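## Task

Take the top 96-well plate off stack rack K1 and place it inside the green bin marked RETURNS, one of three look-alike bins. At the end all three bins stand upright, the bottom plate is still sitting in K1 exactly as before, and the plate rests in the bin on its own, not held by the robot. Open the gripper and pull the arm away to finish.

## Robot and tools

Robot: a single arm with five joints and a two-finger gripper. Joint order is always waist, shoulder, elbow, wrist pitch, wrist roll, in every command row and every per-joint list in a result. With only five joints, the flange axis can tilt toward or away from the base but never sideways. The fingers sit off to one side of the flange; they are horizontal when the flange points straight down, and wrist roll rotates them. The gripper's fingers point along its +x axis and close along its y axis. The plate may be released once it is fully within the bin.

Frames: the scene frame has its origin on the table top under the arm base, +z up, +y to the left when looking along +x. The base itself may be slightly tilted. end_effector_position (metres) is the point midway between the finger pads, roughly 2 cm short of the fingertips; end_effector_quat_wxyz is its orientation. The reported hand position can be off, more so at long reach.

Stated joint ranges (rad): waist -6.283 to 6.283, shoulder -2.059 to 2.094, elbow -3.927 to 0.192, wrist pitch -1.693 to 3.142, wrist roll -6.283 to 6.283. True ends may differ by up to 0.010 rad.

execute_actions(actions): a list of actions run one after another. Each action is a table of up to 15 rows; each row is applied for one 1/30 s control step, and a short table repeats its last row until 15 steps are used. A row is six numbers in [-1, 1]: five joint values in the order above, then the gripper opening. Joint values are offsets, not poses: they are measured from the joint angles at the start of that action (for a call's first action, the last angles reported in this scene), not from the previous row, scaled so 1.0 = 2.036 rad. The opening is absolute: +1 fully open (0.150 m pad gap), -1 closed (a 0.071 m gap remains). An action is rejected if it would push a joint more than 0.010 rad outward beyond its range; if the first action or any malformed action fails, the whole call is rejected and nothing moves. Requests past a real end are clipped there, and the result may print "joint sent to its limit" (its absence proves nothing). An empty list just returns state and images.

move(target, speed, blocking): target is one six-number row as above; the joint values are offsets from the "Joint positions" in the latest result that showed them, not from where the arm is at move start; the opening is absolute and is sent immediately. All joints follow paths that finish together, so the hand traces a curve. Paths last 0.5 to 10 s (slowed if shorter, cut off at 10 s if longer). speed is the top speed in rad/s of the joint with furthest to go, 0.01 to 2, default 0.5. Paths ignore obstacles; faster moves and targets set deeper past a contact hit and press harder. blocking=false returns after 0.5 s while the arm keeps going; then use wait(0) to poll, and call wait or stop before issuing more rows or moves. The extra "move:" line reports the ending (done, off_target, moving, held, fault...), limits=held or limits=none, and the joint furthest from its target.

wait(seconds): 0 to 10; holds the last command and returns early if a running move ends. stop(): brakes a running move; it needs room, more when fast; fingers continue. zoom_image(camera, region): camera is cam_high, cam_low or cam_wrist; region [x0, y0, x1, y1] in pixels of that 504x504 image, top-left origin, at most 504 by 504. finished_scene(scene): pass the number of the current scene; irreversible, reports success and gives the next task. Replying without a tool call ends everything.

Results: Joint positions and Joint velocities (rad, rad/s, then pad gap in m); Joint targets (angles currently being driven toward, which may drift); grip_measured (opening on the command scale, possibly off by about 0.025, constantly within a scene). To keep a grip, command an opening at least about 0.04 lower than grip_measured. Pads push up to about 20 N each; a fast close can push harder and even spring open. Joint torques are raw drive outputs with offsets and noise. "joint command not followed" means the clearance check altered targets.

Motion limits: targets move at most 3.14 rad/s, per-step targets stay within 0.623 rad of measured angles, and targets that would shift the hand over 70 mm in one step are scaled back; big motions take several actions, and an unfinished motion may need recommanding.

Avoid: torque faults (load limits N m: waist 46, shoulder 46, elbow 27.6, wrist pitch 18.4, wrist roll 18.4, held weight included), which stop and back off the arm, pause 10 s and drop the rest of the call; motor overheating from long holding (warning from 65 °C, brakes at 80 °C); knocking anything off the table, tipping bins, disturbing the lower plate, drops, slams and hard pushes. Objects may be briefly tugged or pushed by outside disturbances.

Cameras: cam_high, cam_low (pinhole+radial) and cam_wrist (fisheye), all 504x504, with calibration matrices given in the original prompt; fixed cameras may be off by a couple of degrees and millimetres.

Each tool is called after "Emit:" as a command line: name --argument value for each argument, lists and objects as JSON in quotes; but a table of rows of numbers goes row by row, as --pt "numbers of a row", without its own name.

## Session

I'll start by looking at the current state of the scene.

Emit:
execute_actions --actions '[]'

Scene clock: 0.00 s.
end_effector_position=(+0.4643, -0.4076, +0.2280) grip_measured=+1.00 end_effector_quat_wxyz=(+0.918, +0.333, +0.201, +0.074) end_effector_velocity=(+0.000, +0.000, +0.000) end_effector_angular_velocity=(-0.000, -0.001, +0.001)
Joint names: [waist, shoulder, elbow, wrist pitch, wrist roll]
Joint positions: [-0.948  0.903 -2.167  2.059 -1.085  0.15 ]
Joint velocities: [ 0.    -0.001  0.001 -0.001 -0.001  0.   ]
Joint torques (N m, as the arm reports them, + toward a larger angle): no reading
Motor temperatures (°C, as the motors report them): [35 31 35 34 37]
Joint targets: [-0.948 0.903 -2.167 2.059 -1.085]

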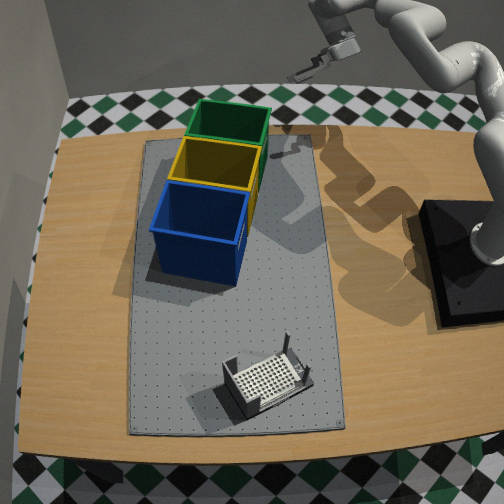

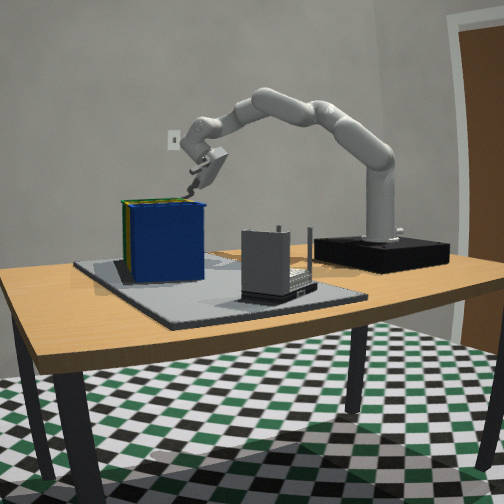

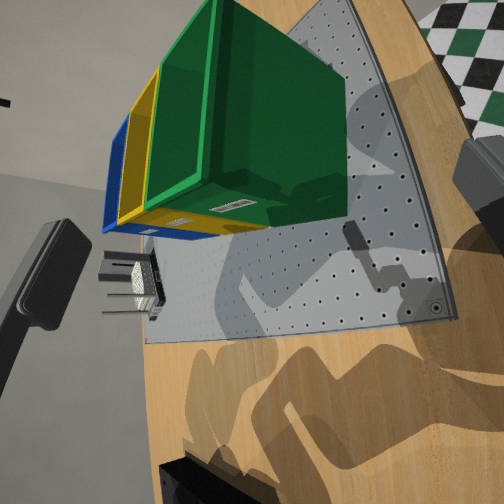

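Emit:
zoom_image --camera "cam_high" --region '[180, 310, 340, 440]'

Emit:
zoom_image --camera "cam_low" --region '[220, 210, 340, 320]'

Emit:
zoom_image --camera "cam_high" --region '[130, 80, 330, 300]'

Emit:
zoom_image --camera "cam_wrist" --region '[80, 170, 280, 340]'

Region (180, 310, 340, 440) of cam_high's 504x504 image, scaled by 3.150, with more detail than that image has; it fills the top 410 rows of this view, and the rest is white.

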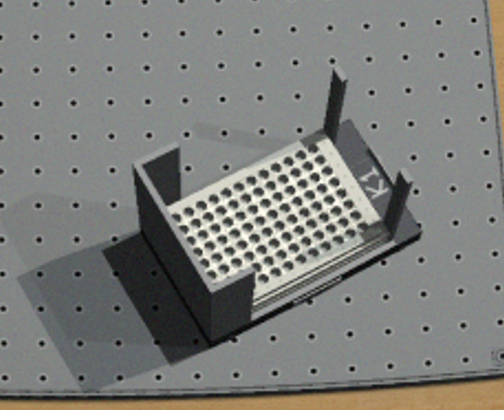

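Region (220, 210, 340, 320) of cam_low's 504x504 image, scaled by 4.200, with more detail than that image has; it fills the top 462 rows of this view, and the rest is white.

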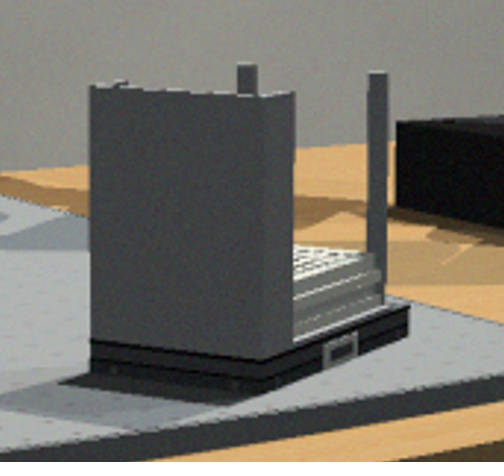

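Region (130, 80, 330, 300) of cam_high's 504x504 image, scaled by 2.291, with more detail than that image has; it fills the left 458 columns of this view, and the rest is white.

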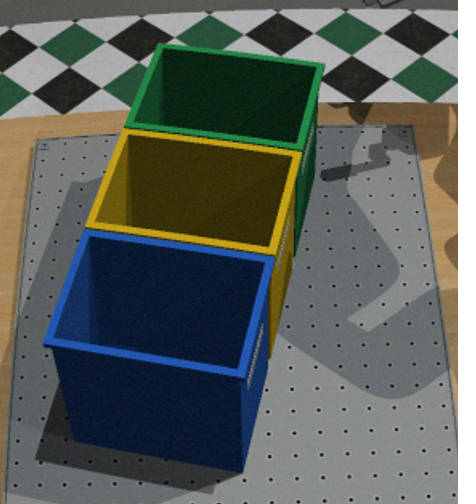

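Region (80, 170, 280, 340) of cam_wrist's 504x504 image, scaled by 2.520, with more detail than that image has; it fills the top 428 rows of this view, and the rest is white.

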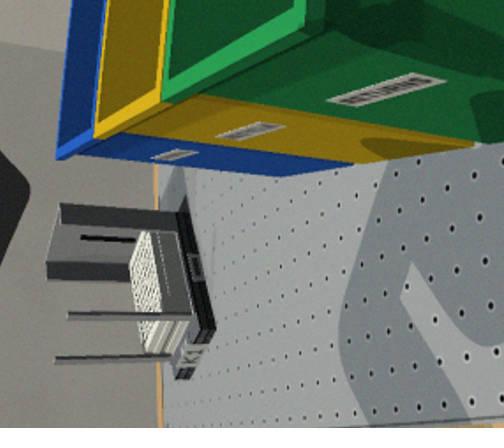

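Emit:
zoom_image --camera "cam_high" --region '[215, 325, 320, 425]'

Emit:
zoom_image --camera "cam_high" --region '[270, 0, 400, 100]'

Emit:
zoom_image --camera "cam_low" --region '[110, 100, 290, 300]'

Region (215, 325, 320, 425) of cam_high's 504x504 image, scaled by 4.800, with more detail than that image has; it fills the top 480 rows of this view, and the rest is white.

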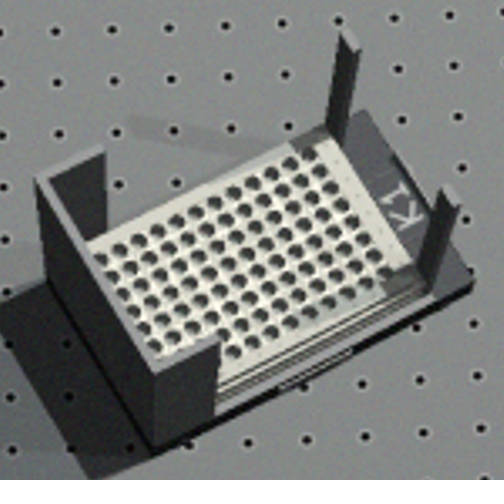

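Region (270, 0, 400, 100) of cam_high's 504x504 image, scaled by 3.877, with more detail than that image has; it fills the top 388 rows of this view, and the rest is white.

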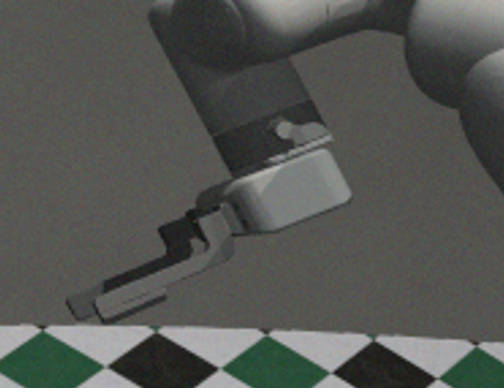

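Region (110, 100, 290, 300) of cam_low's 504x504 image, scaled by 2.520, with more detail than that image has; it fills the left 454 columns of this view, and the rest is white.

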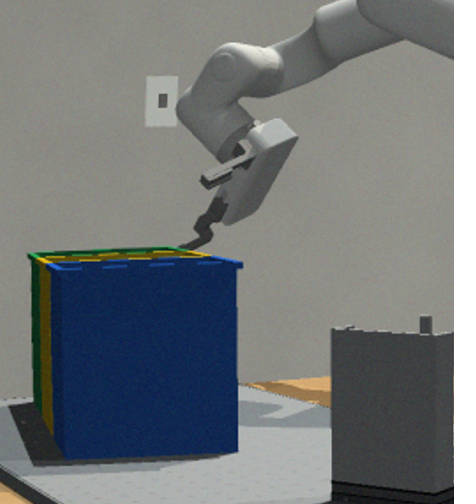

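Emit:
move --target '[0.2033, -0.3504, 0.5593, -0.5994, 0.3846, 1.0]' --speed 0.9

Scene clock: 21.30 s.
end_effector_position=(+0.5678, -0.2759, +0.2840) grip_measured=+1.00 end_effector_quat_wxyz=(+0.994, +0.007, -0.005, -0.107) end_effector_velocity=(+0.000, +0.001, +0.001) end_effector_angular_velocity=(-0.001, -0.002, +0.000)
Joint names: [waist, shoulder, elbow, wrist pitch, wrist roll]
Joint positions: [-0.534  0.19  -1.029  0.839 -0.302  0.15 ]
Joint velocities: [ 0.002 -0.002  0.002 -0.002  0.001  0.   ]
Joint torques (N m, as the arm reports them, + toward a larger angle): [  0.05 -14.88  -9.54  -1.93  -0.27]
Motor temperatures (°C, as the motors report them): [35 31 36 34 37]
Joint targets: [-0.534 0.190 -1.029 0.839 -0.302]
move: done; limits=none; farthest joint: the shoulder, 0.001 radians from its target (0.714 radians at the start)
camera_calibration (this result's frames):
cam_wrist: T_world_to_cam=[[-0.211979, -0.946578, -0.243014, -0.0763919], [-0.709865, 0.320047, -0.627425, 0.66018], [0.671682, 0.0395059, -0.739785, -0.0717457], [0, 0, 0, 1]] pos_world=[0.500635, -0.280765, 0.342572]

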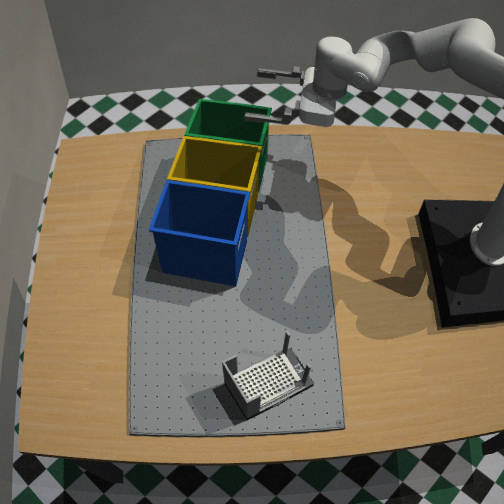

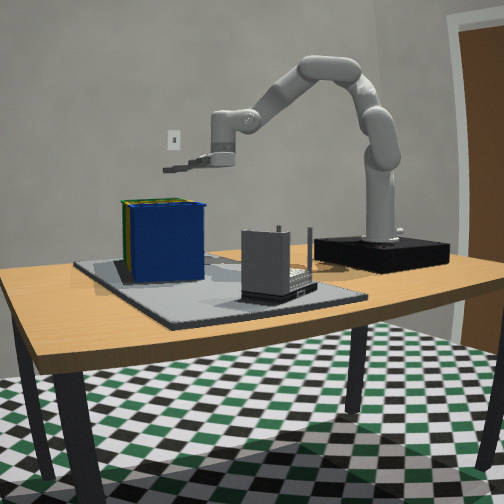

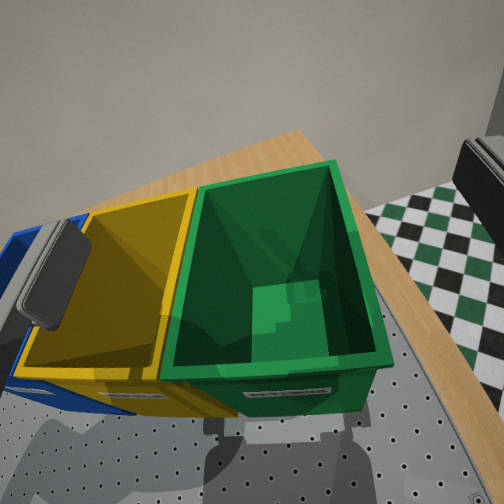

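Emit:
zoom_image --camera "cam_wrist" --region '[150, 150, 402, 402]'

Emit:
zoom_image --camera "cam_high" --region '[170, 30, 370, 170]'

Emit:
zoom_image --camera "cam_low" --region '[110, 100, 270, 220]'

Region (150, 150, 402, 402) of cam_wrist's 504x504 image, scaled by 2.000, with more detail than that image has.

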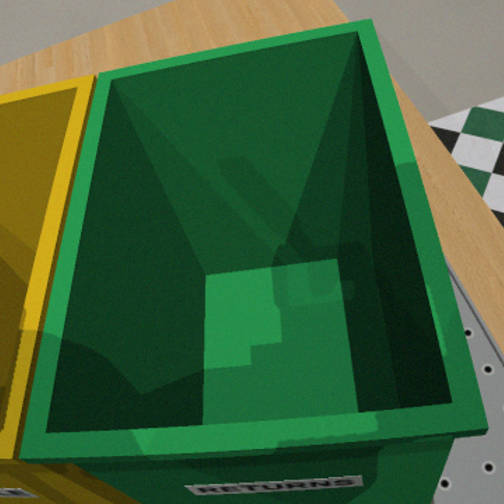

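Region (170, 30, 370, 170) of cam_high's 504x504 image, scaled by 2.520, with more detail than that image has; it fills the top 353 rows of this view, and the rest is white.

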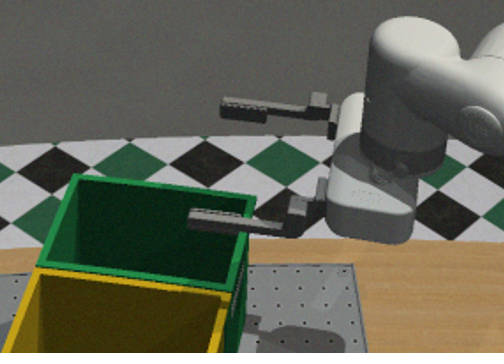

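Region (110, 100, 270, 220) of cam_low's 504x504 image, scaled by 3.150, with more detail than that image has; it fills the top 378 rows of this view, and the rest is white.

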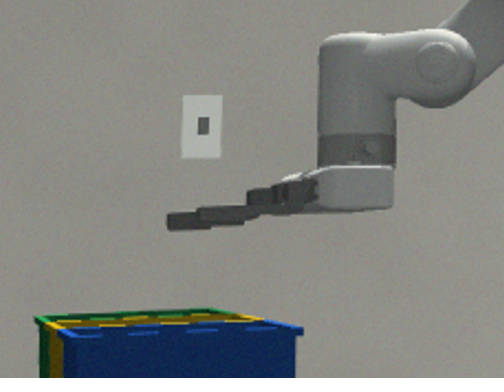

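Emit:
zoom_image --camera "cam_wrist" --region '[240, 230, 400, 390]'

Emit:
zoom_image --camera "cam_wrist" --region '[140, 330, 420, 504]'

Emit:
zoom_image --camera "cam_wrist" --region '[0, 190, 200, 420]'

Region (240, 230, 400, 390) of cam_wrist's 504x504 image, scaled by 3.150, with more detail than that image has.

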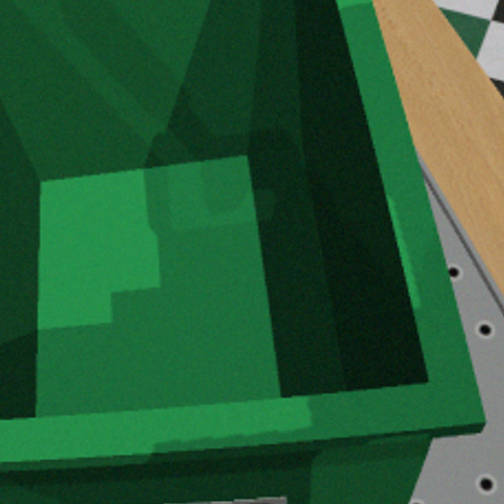

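Region (140, 330, 420, 504) of cam_wrist's 504x504 image, scaled by 1.800, with more detail than that image has; it fills the top 313 rows of this view, and the rest is white.

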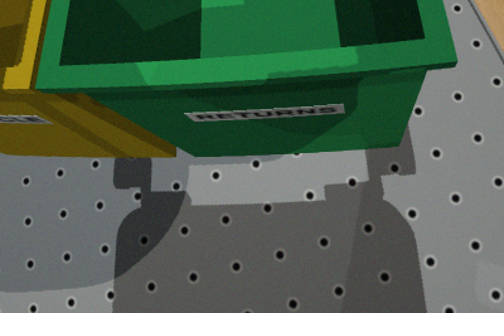

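Region (0, 190, 200, 420) of cam_wrist's 504x504 image, scaled by 2.191, with more detail than that image has; it fills the left 438 columns of this view, and the rest is white.

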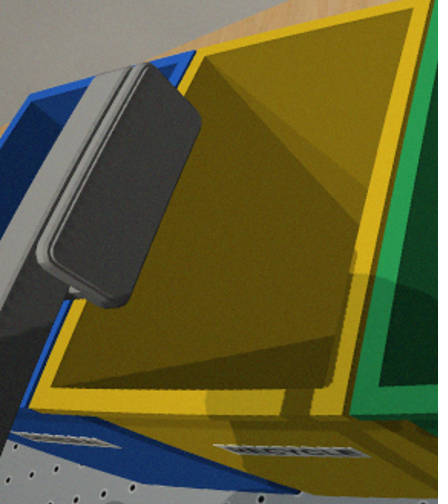

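Emit:
zoom_image --camera "cam_wrist" --region '[404, 110, 504, 280]'

Emit:
zoom_image --camera "cam_wrist" --region '[0, 200, 120, 400]'

Emit:
zoom_image --camera "cam_high" --region '[235, 55, 345, 135]'

Emit:
zoom_image --camera "cam_low" --region '[155, 135, 245, 185]'

Region (404, 110, 504, 280) of cam_wrist's 504x504 image, scaled by 2.965, with more detail than that image has; it fills the left 296 columns of this view, and the rest is white.

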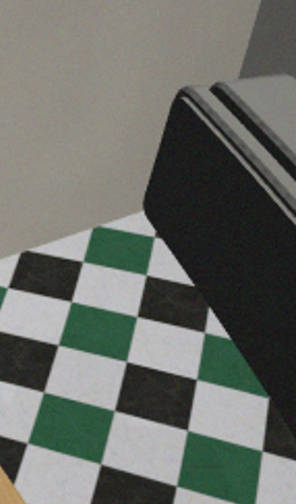

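Region (0, 200, 120, 400) of cam_wrist's 504x504 image, scaled by 2.520, with more detail than that image has; it fills the left 302 columns of this view, and the rest is white.

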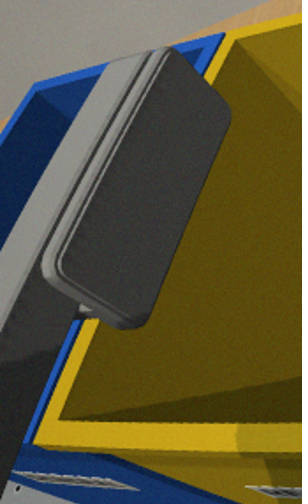

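Region (235, 55, 345, 135) of cam_high's 504x504 image, scaled by 4.582, with more detail than that image has; it fills the top 367 rows of this view, and the rest is white.

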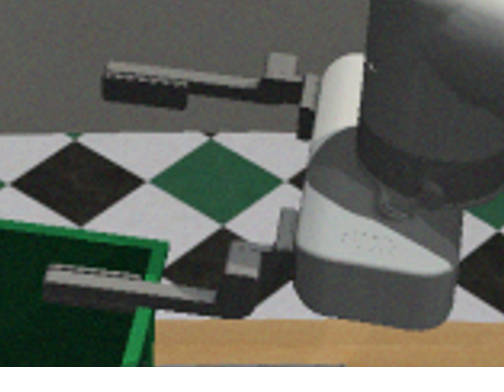

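Region (155, 135, 245, 185) of cam_low's 504x504 image, scaled by 5.600, with more detail than that image has.

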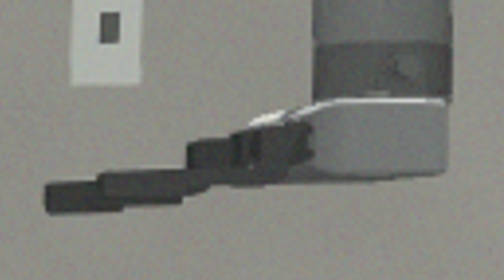

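Emit:
move --target '[0.4605, -0.0469, 0.1790, -0.1244, 0.1149, 1.0]' --speed 0.9

Scene clock: 44.83 s.
end_effector_position=(+0.4982, +0.2326, +0.2200) grip_measured=+1.00 end_effector_quat_wxyz=(+0.970, +0.004, +0.001, +0.242) end_effector_velocity=(-0.002, +0.002, -0.001) end_effector_angular_velocity=(-0.001, +0.002, +0.004)
Joint names: [waist, shoulder, elbow, wrist pitch, wrist roll]
Joint positions: [ 0.403  0.095 -0.665  0.586 -0.068  0.15 ]
Joint velocities: [ 0.004 -0.     0.002  0.    -0.     0.   ]
Joint torques (N m, as the arm reports them, + toward a larger angle): [ -0.05 -12.    -8.11  -1.86  -0.31]
Motor temperatures (°C, as the motors report them): [35 31 36 35 37]
Joint targets: [0.403 0.095 -0.665 0.586 -0.068]
move: done; limits=none; farthest joint: the waist, 0.001 radians from its target (0.938 radians at the start)
camera_calibration (this result's frames):
cam_wrist: T_world_to_cam=[[0.449588, -0.861625, -0.235527, 0.0235731], [-0.750498, -0.22139, -0.622687, 0.553007], [0.484379, 0.456715, -0.746182, -0.0947957], [0, 0, 0, 1]] pos_world=[0.450349, 0.186036, 0.279167]

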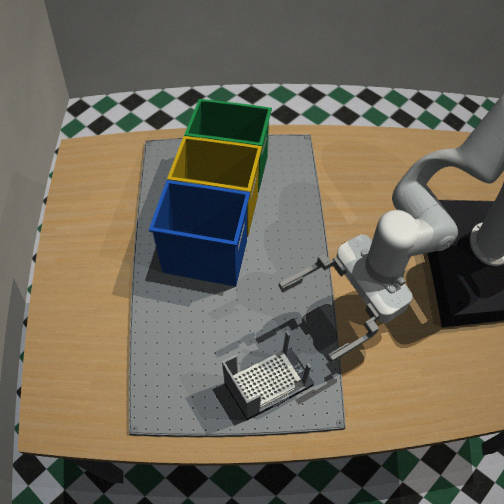

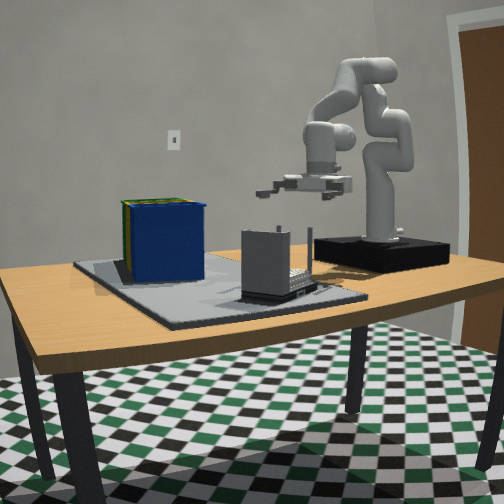

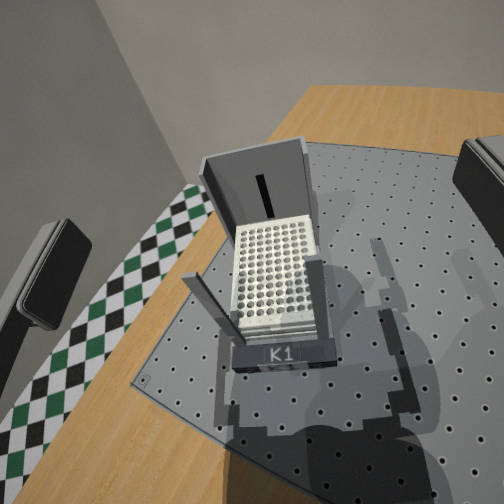

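Emit:
zoom_image --camera "cam_wrist" --region '[170, 130, 350, 380]'

Emit:
zoom_image --camera "cam_wrist" --region '[215, 200, 345, 375]'

Emit:
zoom_image --camera "cam_high" --region '[210, 220, 430, 430]'

Region (170, 130, 350, 380) of cam_wrist's 504x504 image, scaled by 2.016, with more detail than that image has; it fills the left 363 columns of this view, and the rest is white.

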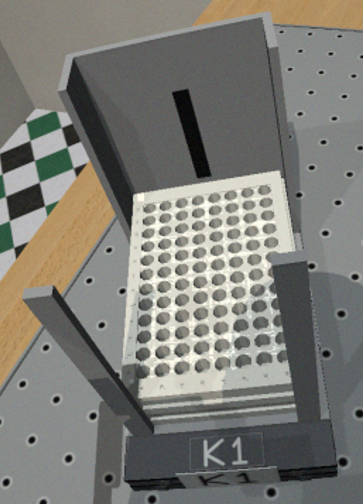

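Region (215, 200, 345, 375) of cam_wrist's 504x504 image, scaled by 2.880, with more detail than that image has; it fills the left 374 columns of this view, and the rest is white.

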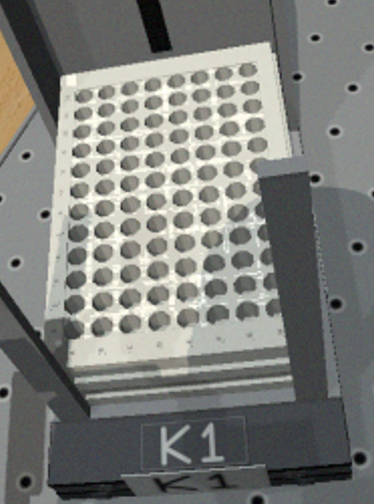

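Region (210, 220, 430, 430) of cam_high's 504x504 image, scaled by 2.291, with more detail than that image has; it fills the top 481 rows of this view, and the rest is white.

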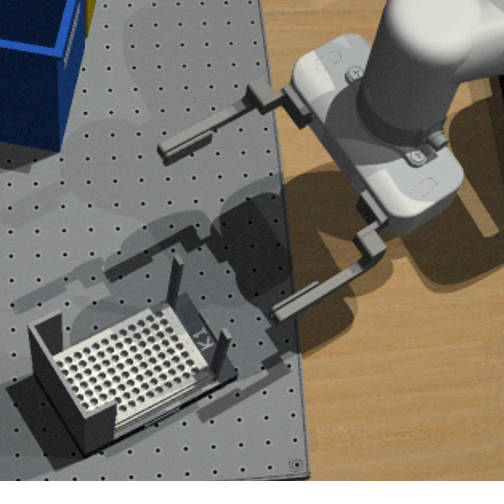

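Emit:
move --target '[0.0258, 0.2764, -0.1635, -0.1130, 0.0408, 1.0]' --speed 0.5

Scene clock: 53.13 s.
end_effector_position=(+0.5580, +0.2828, +0.0854) grip_measured=+1.00 end_effector_quat_wxyz=(+0.974, +0.003, +0.001, +0.227) end_effector_velocity=(-0.001, +0.000, -0.002) end_effector_angular_velocity=(-0.001, +0.002, +0.000)
Joint names: [waist, shoulder, elbow, wrist pitch, wrist roll]
Joint positions: [ 0.455  0.657 -0.998  0.356  0.015  0.15 ]
Joint velocities: [ 0.001  0.003 -0.     0.     0.     0.   ]
Joint torques (N m, as the arm reports them, + toward a larger angle): [ -0.07 -16.54  -6.51  -1.92  -0.28]
Motor temperatures (°C, as the motors report them): [35 31 36 35 37]
Joint targets: [0.455 0.658 -0.998 0.356 0.015]
move: done; limits=none; farthest joint: the shoulder, 0.001 radians from its target (0.563 radians at the start)
camera_calibration (this result's frames):
cam_wrist: T_world_to_cam=[[0.423194, -0.875109, -0.234715, 0.0267838], [-0.756532, -0.198748, -0.623024, 0.522103], [0.498565, 0.441229, -0.746157, -0.250649], [0, 0, 0, 1]] pos_world=[0.508617, 0.237799, 0.144546]

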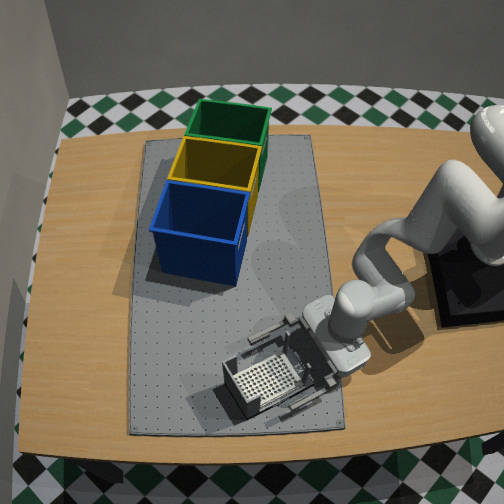

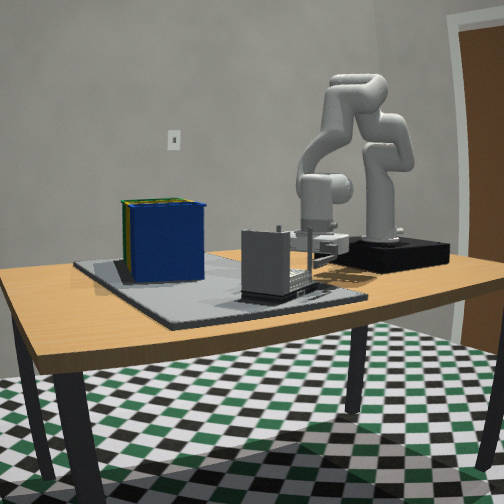

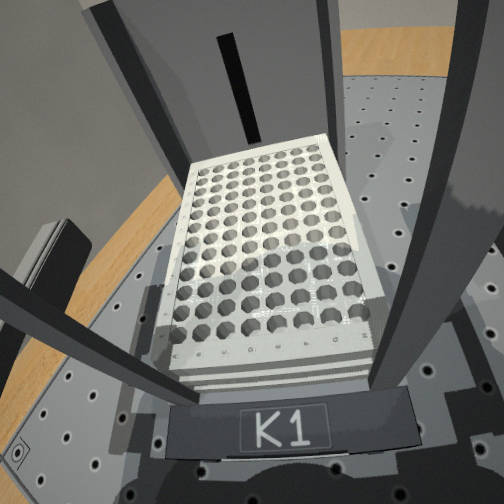

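Emit:
zoom_image --camera "cam_wrist" --region '[140, 120, 400, 400]'

Emit:
zoom_image --camera "cam_low" --region '[270, 220, 360, 310]'

Emit:
zoom_image --camera "cam_high" --region '[215, 285, 385, 430]'

Region (140, 120, 400, 400) of cam_wrist's 504x504 image, scaled by 1.800, with more detail than that image has; it fills the left 468 columns of this view, and the rest is white.

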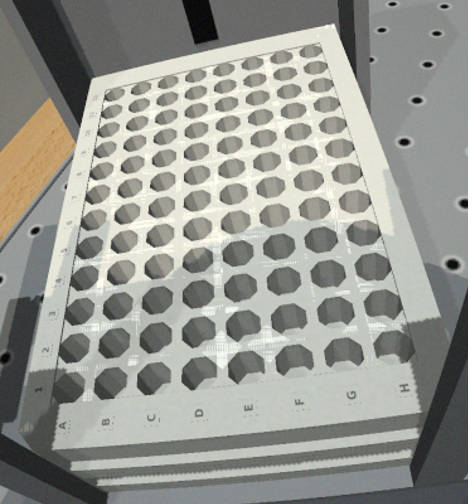

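Region (270, 220, 360, 310) of cam_low's 504x504 image, scaled by 5.600, with more detail than that image has.

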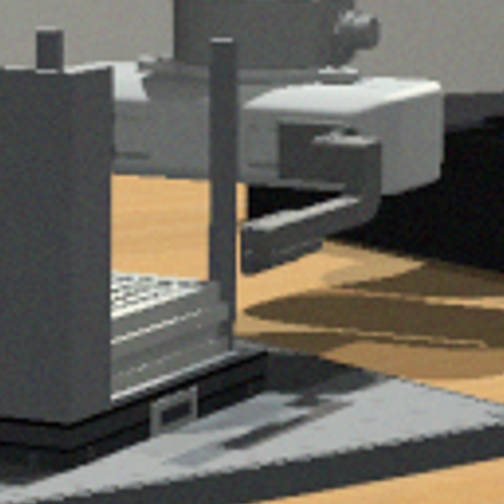

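Region (215, 285, 385, 430) of cam_high's 504x504 image, scaled by 2.965, with more detail than that image has; it fills the top 430 rows of this view, and the rest is white.

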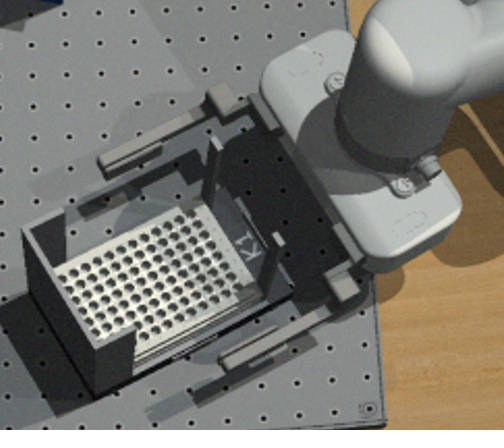

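Emit:
zoom_image --camera "cam_low" --region '[284, 255, 324, 300]'

Emit:
zoom_image --camera "cam_wrist" --region '[140, 320, 420, 420]'

Emit:
zoom_image --camera "cam_wrist" --region '[310, 120, 420, 340]'

Region (284, 255, 324, 300) of cam_low's 504x504 image, scaled by 11.200, with more detail than that image has.

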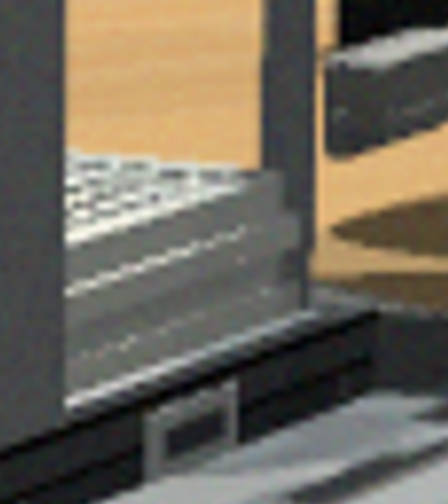

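Region (140, 320, 420, 420) of cam_wrist's 504x504 image, scaled by 1.800, with more detail than that image has; it fills the top 180 rows of this view, and the rest is white.

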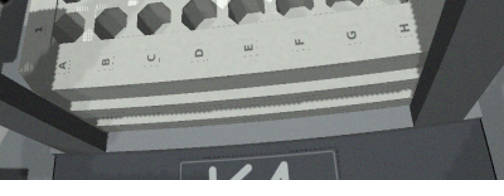

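Region (310, 120, 420, 340) of cam_wrist's 504x504 image, scaled by 2.291, with more detail than that image has.

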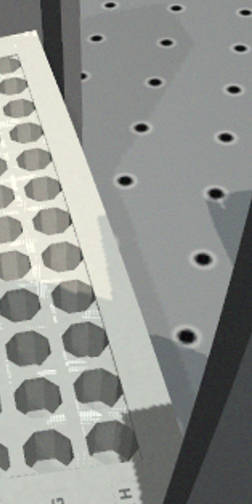

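Emit:
move --target '[0, 0.02982, -0.01139, -0.01843, -0.00295, -0.45]' --speed 0.12

Scene clock: 59.77 s.
end_effector_position=(+0.5579, +0.2839, +0.0653) grip_measured=-0.45 end_effector_quat_wxyz=(+0.973, +0.003, +0.001, +0.230) end_effector_velocity=(-0.000, +0.000, -0.001) end_effector_angular_velocity=(-0.000, +0.000, +0.001)
Joint names: [waist, shoulder, elbow, wrist pitch, wrist roll]
Joint positions: [ 0.455  0.717 -1.021  0.319  0.009  0.093]
Joint velocities: [ 0.     0.002 -0.001 -0.001 -0.001 -0.   ]
Joint torques (N m, as the arm reports them, + toward a larger angle): [ -0.22 -16.47  -5.97  -2.05  -0.23]
Motor temperatures (°C, as the motors report them): [35 31 36 35 37]
Joint targets: [0.455 0.718 -1.021 0.319 0.009]
move: done; limits=none; farthest joint: the waist, 0.000 radians from its target (0.000 radians at the start)
camera_calibration (this result's frames):
cam_wrist: T_world_to_cam=[[0.428475, -0.872535, -0.234719, 0.0193972], [-0.755177, -0.203189, -0.623235, 0.510268], [0.496102, 0.444295, -0.745979, -0.265563], [0, 0, 0, 1]] pos_world=[0.508778, 0.238594, 0.124465]

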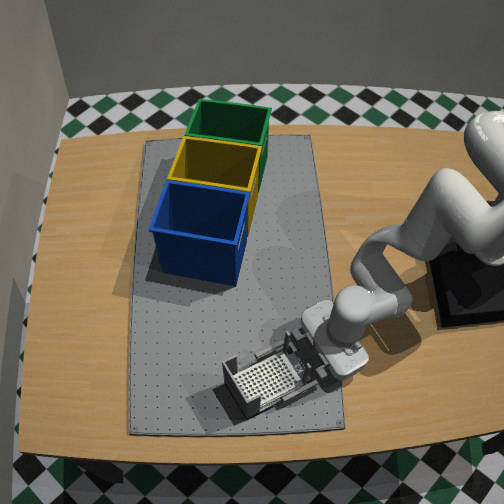

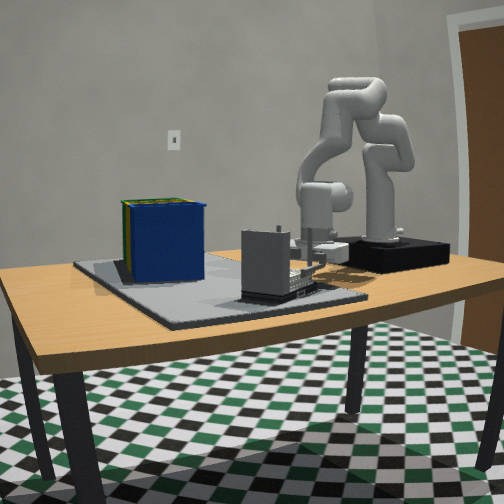

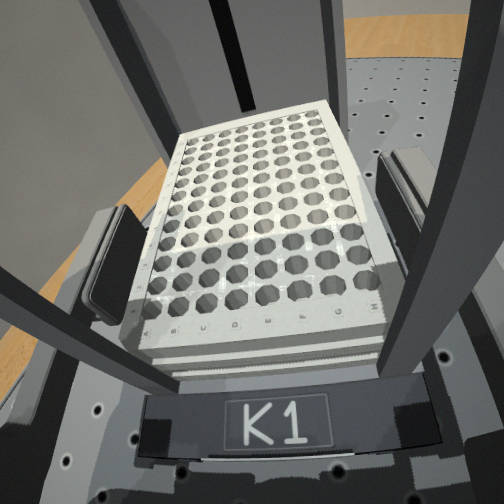

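Emit:
zoom_image --camera "cam_wrist" --region '[50, 190, 200, 360]'

Emit:
zoom_image --camera "cam_wrist" --region '[330, 130, 460, 300]'

Emit:
zoom_image --camera "cam_low" --region '[284, 250, 334, 300]'

Emit:
zoom_image --camera "cam_high" --region '[215, 310, 355, 430]'

Region (50, 190, 200, 360) of cam_wrist's 504x504 image, scaled by 2.965, with more detail than that image has; it fills the left 445 columns of this view, and the rest is white.

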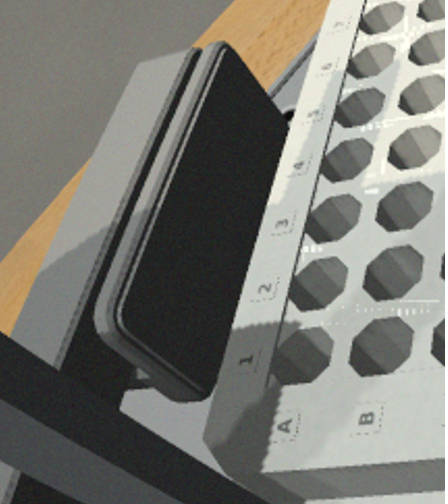

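Region (330, 130, 460, 300) of cam_wrist's 504x504 image, scaled by 2.965, with more detail than that image has; it fills the left 385 columns of this view, and the rest is white.

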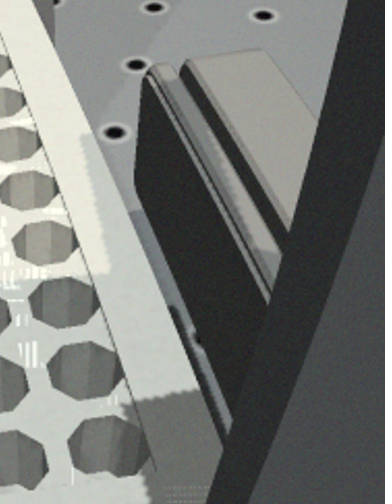

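Region (284, 250, 334, 300) of cam_low's 504x504 image, scaled by 10.080, with more detail than that image has.

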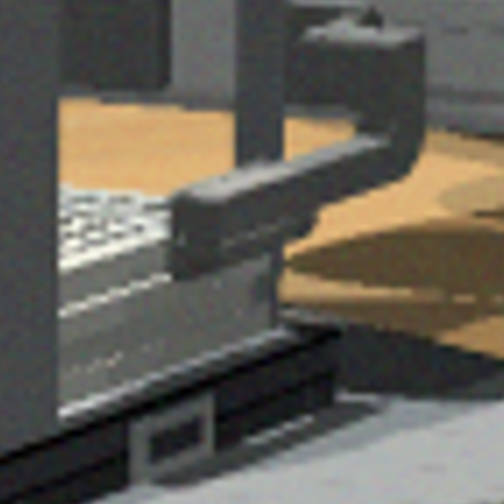

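Region (215, 310, 355, 430) of cam_high's 504x504 image, scaled by 3.600, with more detail than that image has; it fills the top 432 rows of this view, and the rest is white.

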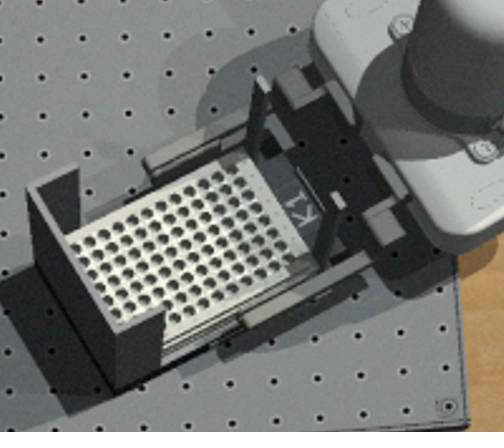

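Emit:
zoom_image --camera "cam_wrist" --region '[120, 180, 400, 350]'

Region (120, 180, 400, 350) of cam_wrist's 504x504 image, scaled by 1.800, with more detail than that image has; it fills the top 306 rows of this view, and the rest is white.

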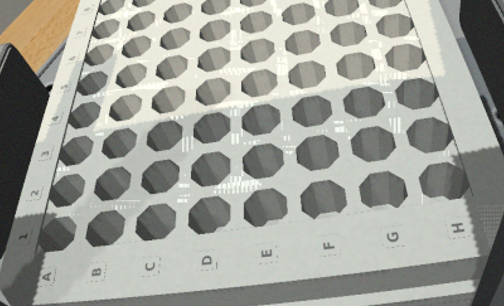

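Emit:
execute_actions --actions '[[[0,0.0003,-0.0001,-0.0002,0,-0.46],[0,0.0006,-0.0002,-0.0004,0,-0.475],[0,0.0009,-0.0003,-0.0005,0,-0.49],[0,0.0012,-0.0005,-0.0007,0,-0.505],[0,0.0015,-0.0006,-0.0009,0,-0.52],[0,0.0015,-0.0006,-0.0009,0,-0.535],[0,0.0015,-0.0006,-0.0009,0,-0.55],[0,0.0015,-0.0006,-0.0009,0,-0.565],[0,0.0015,-0.0006,-0.0009,0,-0.58],[0,0.0015,-0.0006,-0.0009,0,-0.595],[0,0.0015,-0.0006,-0.0009,0,-0.61],[0,0.0015,-0.0006,-0.0009,0,-0.625],[0,0.0015,-0.0006,-0.0009,0,-0.64],[0,0.0015,-0.0006,-0.0009,0,-0.655],[0,0.0015,-0.0006,-0.0009,0,-0.67]],[[0,0,0,0,0,-0.68],[0,0,0,0,0,-0.69],[0,0,0,0,0,-0.70],[0,0,0,0,0,-0.71],[0,0,0,0,0,-0.72],[0,0,0,0,0,-0.73],[0,0,0,0,0,-0.74],[0,0,0,0,0,-0.75],[0,0,0,0,0,-0.76],[0,0,0,0,0,-0.77],[0,0,0,0,0,-0.78],[0,0,0,0,0,-0.79],[0,0,0,0,0,-0.80],[0,0,0,0,0,-0.81],[0,0,0,0,0,-0.82]]]'

Scene clock: 67.10 s.
end_effector_position=(+0.5580, +0.2841, +0.0646) grip_measured=-0.70 end_effector_quat_wxyz=(+0.973, +0.003, +0.000, +0.230) end_effector_velocity=(+0.000, +0.000, +0.000) end_effector_angular_velocity=(+0.000, -0.000, -0.001)
Joint names: [waist, shoulder, elbow, wrist pitch, wrist roll]
Joint positions: [ 0.455  0.72  -1.022  0.317  0.009  0.083]
Joint velocities: [ 0.     0.    -0.001  0.001  0.001 -0.   ]
Joint torques (N m, as the arm reports them, + toward a larger angle): [ -0.75 -15.83  -5.65  -1.51  -0.13]
Motor temperatures (°C, as the motors report them): [35 31 36 35 37]
Joint targets: [0.455 0.720 -1.022 0.317 0.009]
camera_calibration (this result's frames):
cam_wrist: T_world_to_cam=[[0.428841, -0.872352, -0.234727, 0.0190912], [-0.754755, -0.203199, -0.623742, 0.509767], [0.496427, 0.444648, -0.745553, -0.266517], [0, 0, 0, 1]] pos_world=[0.508869, 0.238745, 0.123742]

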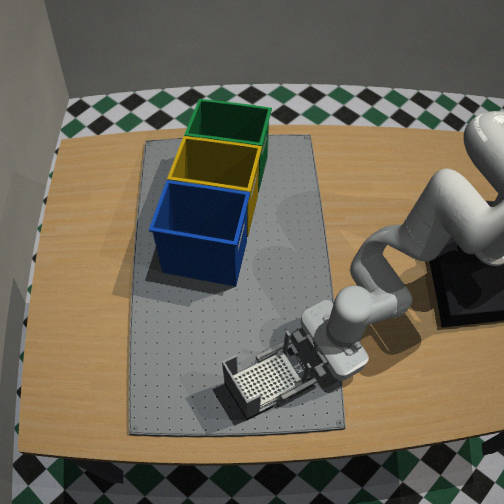

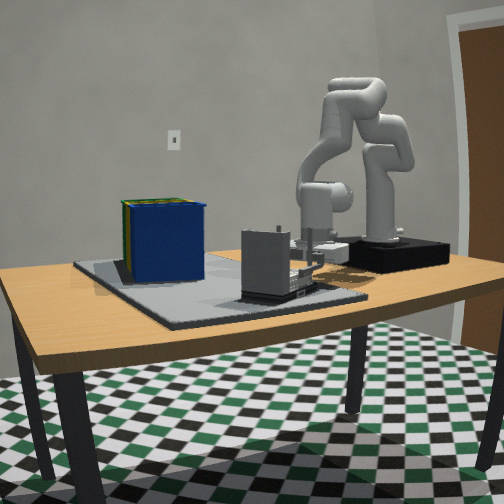

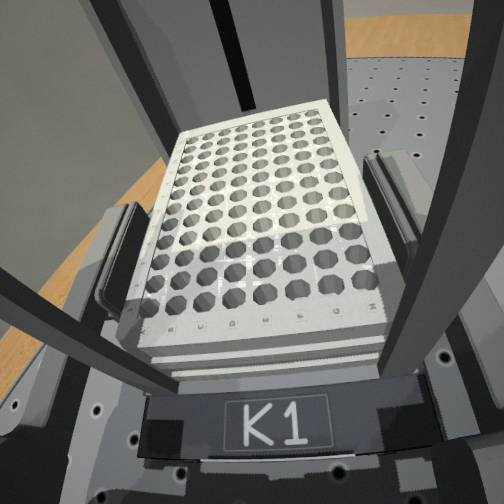

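Emit:
zoom_image --camera "cam_wrist" --region '[50, 190, 200, 400]'

Emit:
zoom_image --camera "cam_wrist" --region '[330, 130, 480, 400]'

Emit:
zoom_image --camera "cam_low" --region '[284, 250, 334, 300]'

Emit:
zoom_image --camera "cam_high" --region '[240, 320, 340, 410]'

Region (50, 190, 200, 400) of cam_wrist's 504x504 image, scaled by 2.400, with more detail than that image has; it fills the left 360 columns of this view, and the rest is white.

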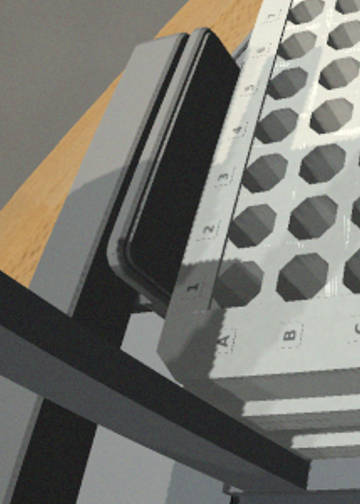

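Region (330, 130, 480, 400) of cam_wrist's 504x504 image, scaled by 1.867, with more detail than that image has.

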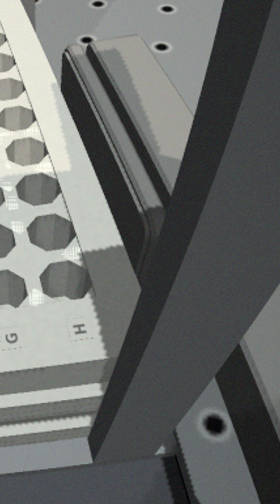

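Region (284, 250, 334, 300) of cam_low's 504x504 image, scaled by 10.080, with more detail than that image has.

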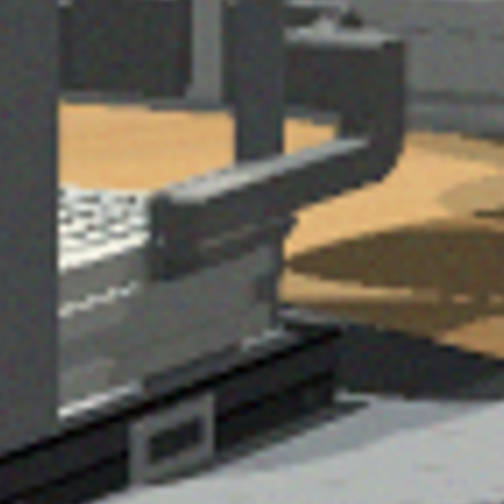

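Region (240, 320, 340, 410) of cam_high's 504x504 image, scaled by 5.040, with more detail than that image has; it fills the top 454 rows of this view, and the rest is white.

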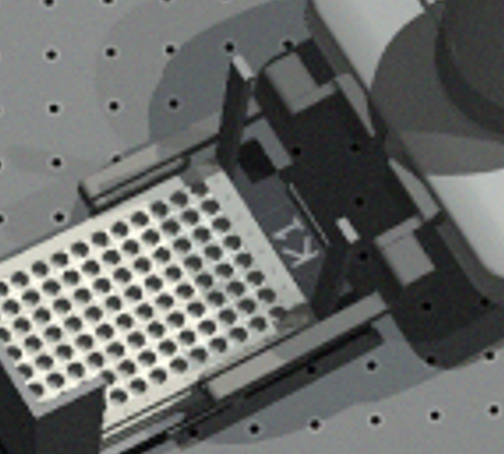

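Emit:
move --target '[0.0001, -0.02913, 0.01063, 0.01849, 0.0001, -0.82]' --speed 0.12

Scene clock: 73.03 s.
end_effector_position=(+0.5579, +0.2840, +0.0844) grip_measured=-0.70 end_effector_quat_wxyz=(+0.973, +0.003, +0.000, +0.230) end_effector_velocity=(+0.001, +0.000, +0.002) end_effector_angular_velocity=(+0.001, -0.002, +0.000)
Joint names: [waist, shoulder, elbow, wrist pitch, wrist roll]
Joint positions: [ 0.455  0.661 -1.001  0.354  0.009  0.083]
Joint velocities: [ 0.    -0.003 -0.     0.001  0.     0.   ]
Joint torques (N m, as the arm reports them, + toward a larger angle): [ -0.02 -16.8   -6.54  -2.03  -0.23]
Motor temperatures (°C, as the motors report them): [35 31 35 35 37]
Joint targets: [0.455 0.661 -1.001 0.354 0.009]
move: done; limits=none; farthest joint: the waist, 0.000 radians from its target (0.000 radians at the start)
camera_calibration (this result's frames):
cam_wrist: T_world_to_cam=[[0.428737, -0.872406, -0.234718, 0.0237567], [-0.754971, -0.203286, -0.623453, 0.522141], [0.496189, 0.444503, -0.745797, -0.251529], [0, 0, 0, 1]] pos_world=[0.508822, 0.238675, 0.143517]

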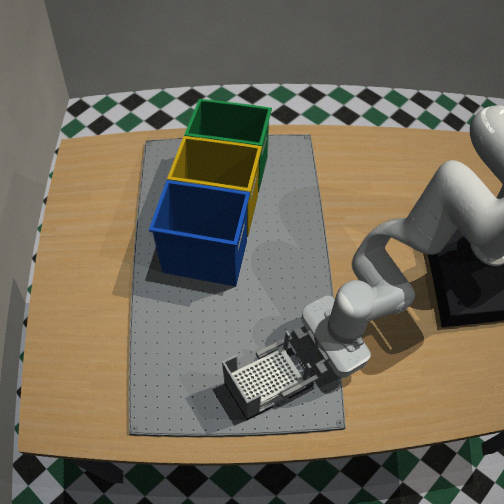

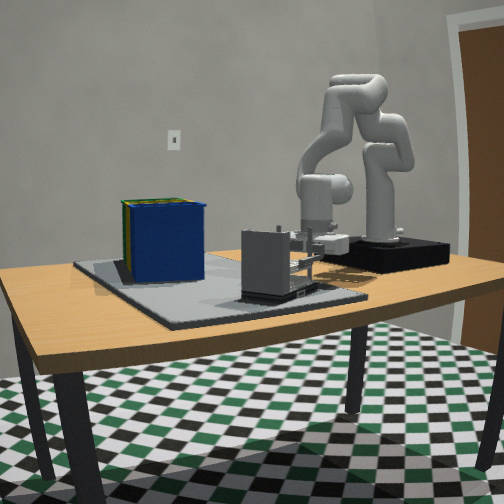

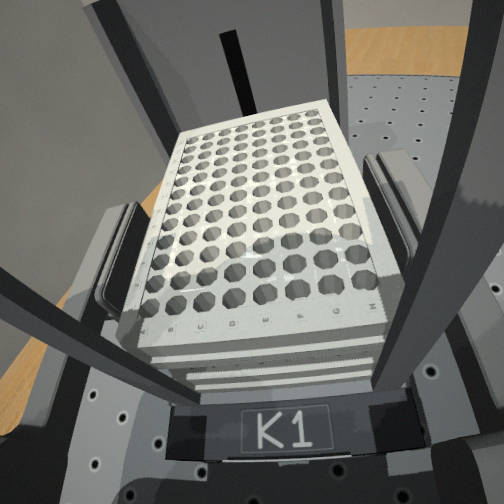

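Emit:
zoom_image --camera "cam_low" --region '[280, 225, 350, 300]'

Region (280, 225, 350, 300) of cam_low's 504x504 image, scaled by 6.720, with more detail than that image has; it fills the left 470 columns of this view, and the rest is white.

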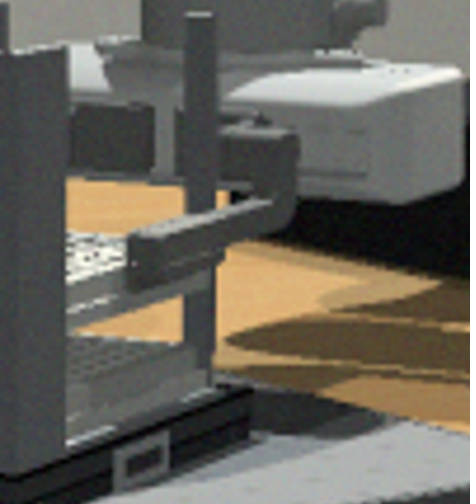

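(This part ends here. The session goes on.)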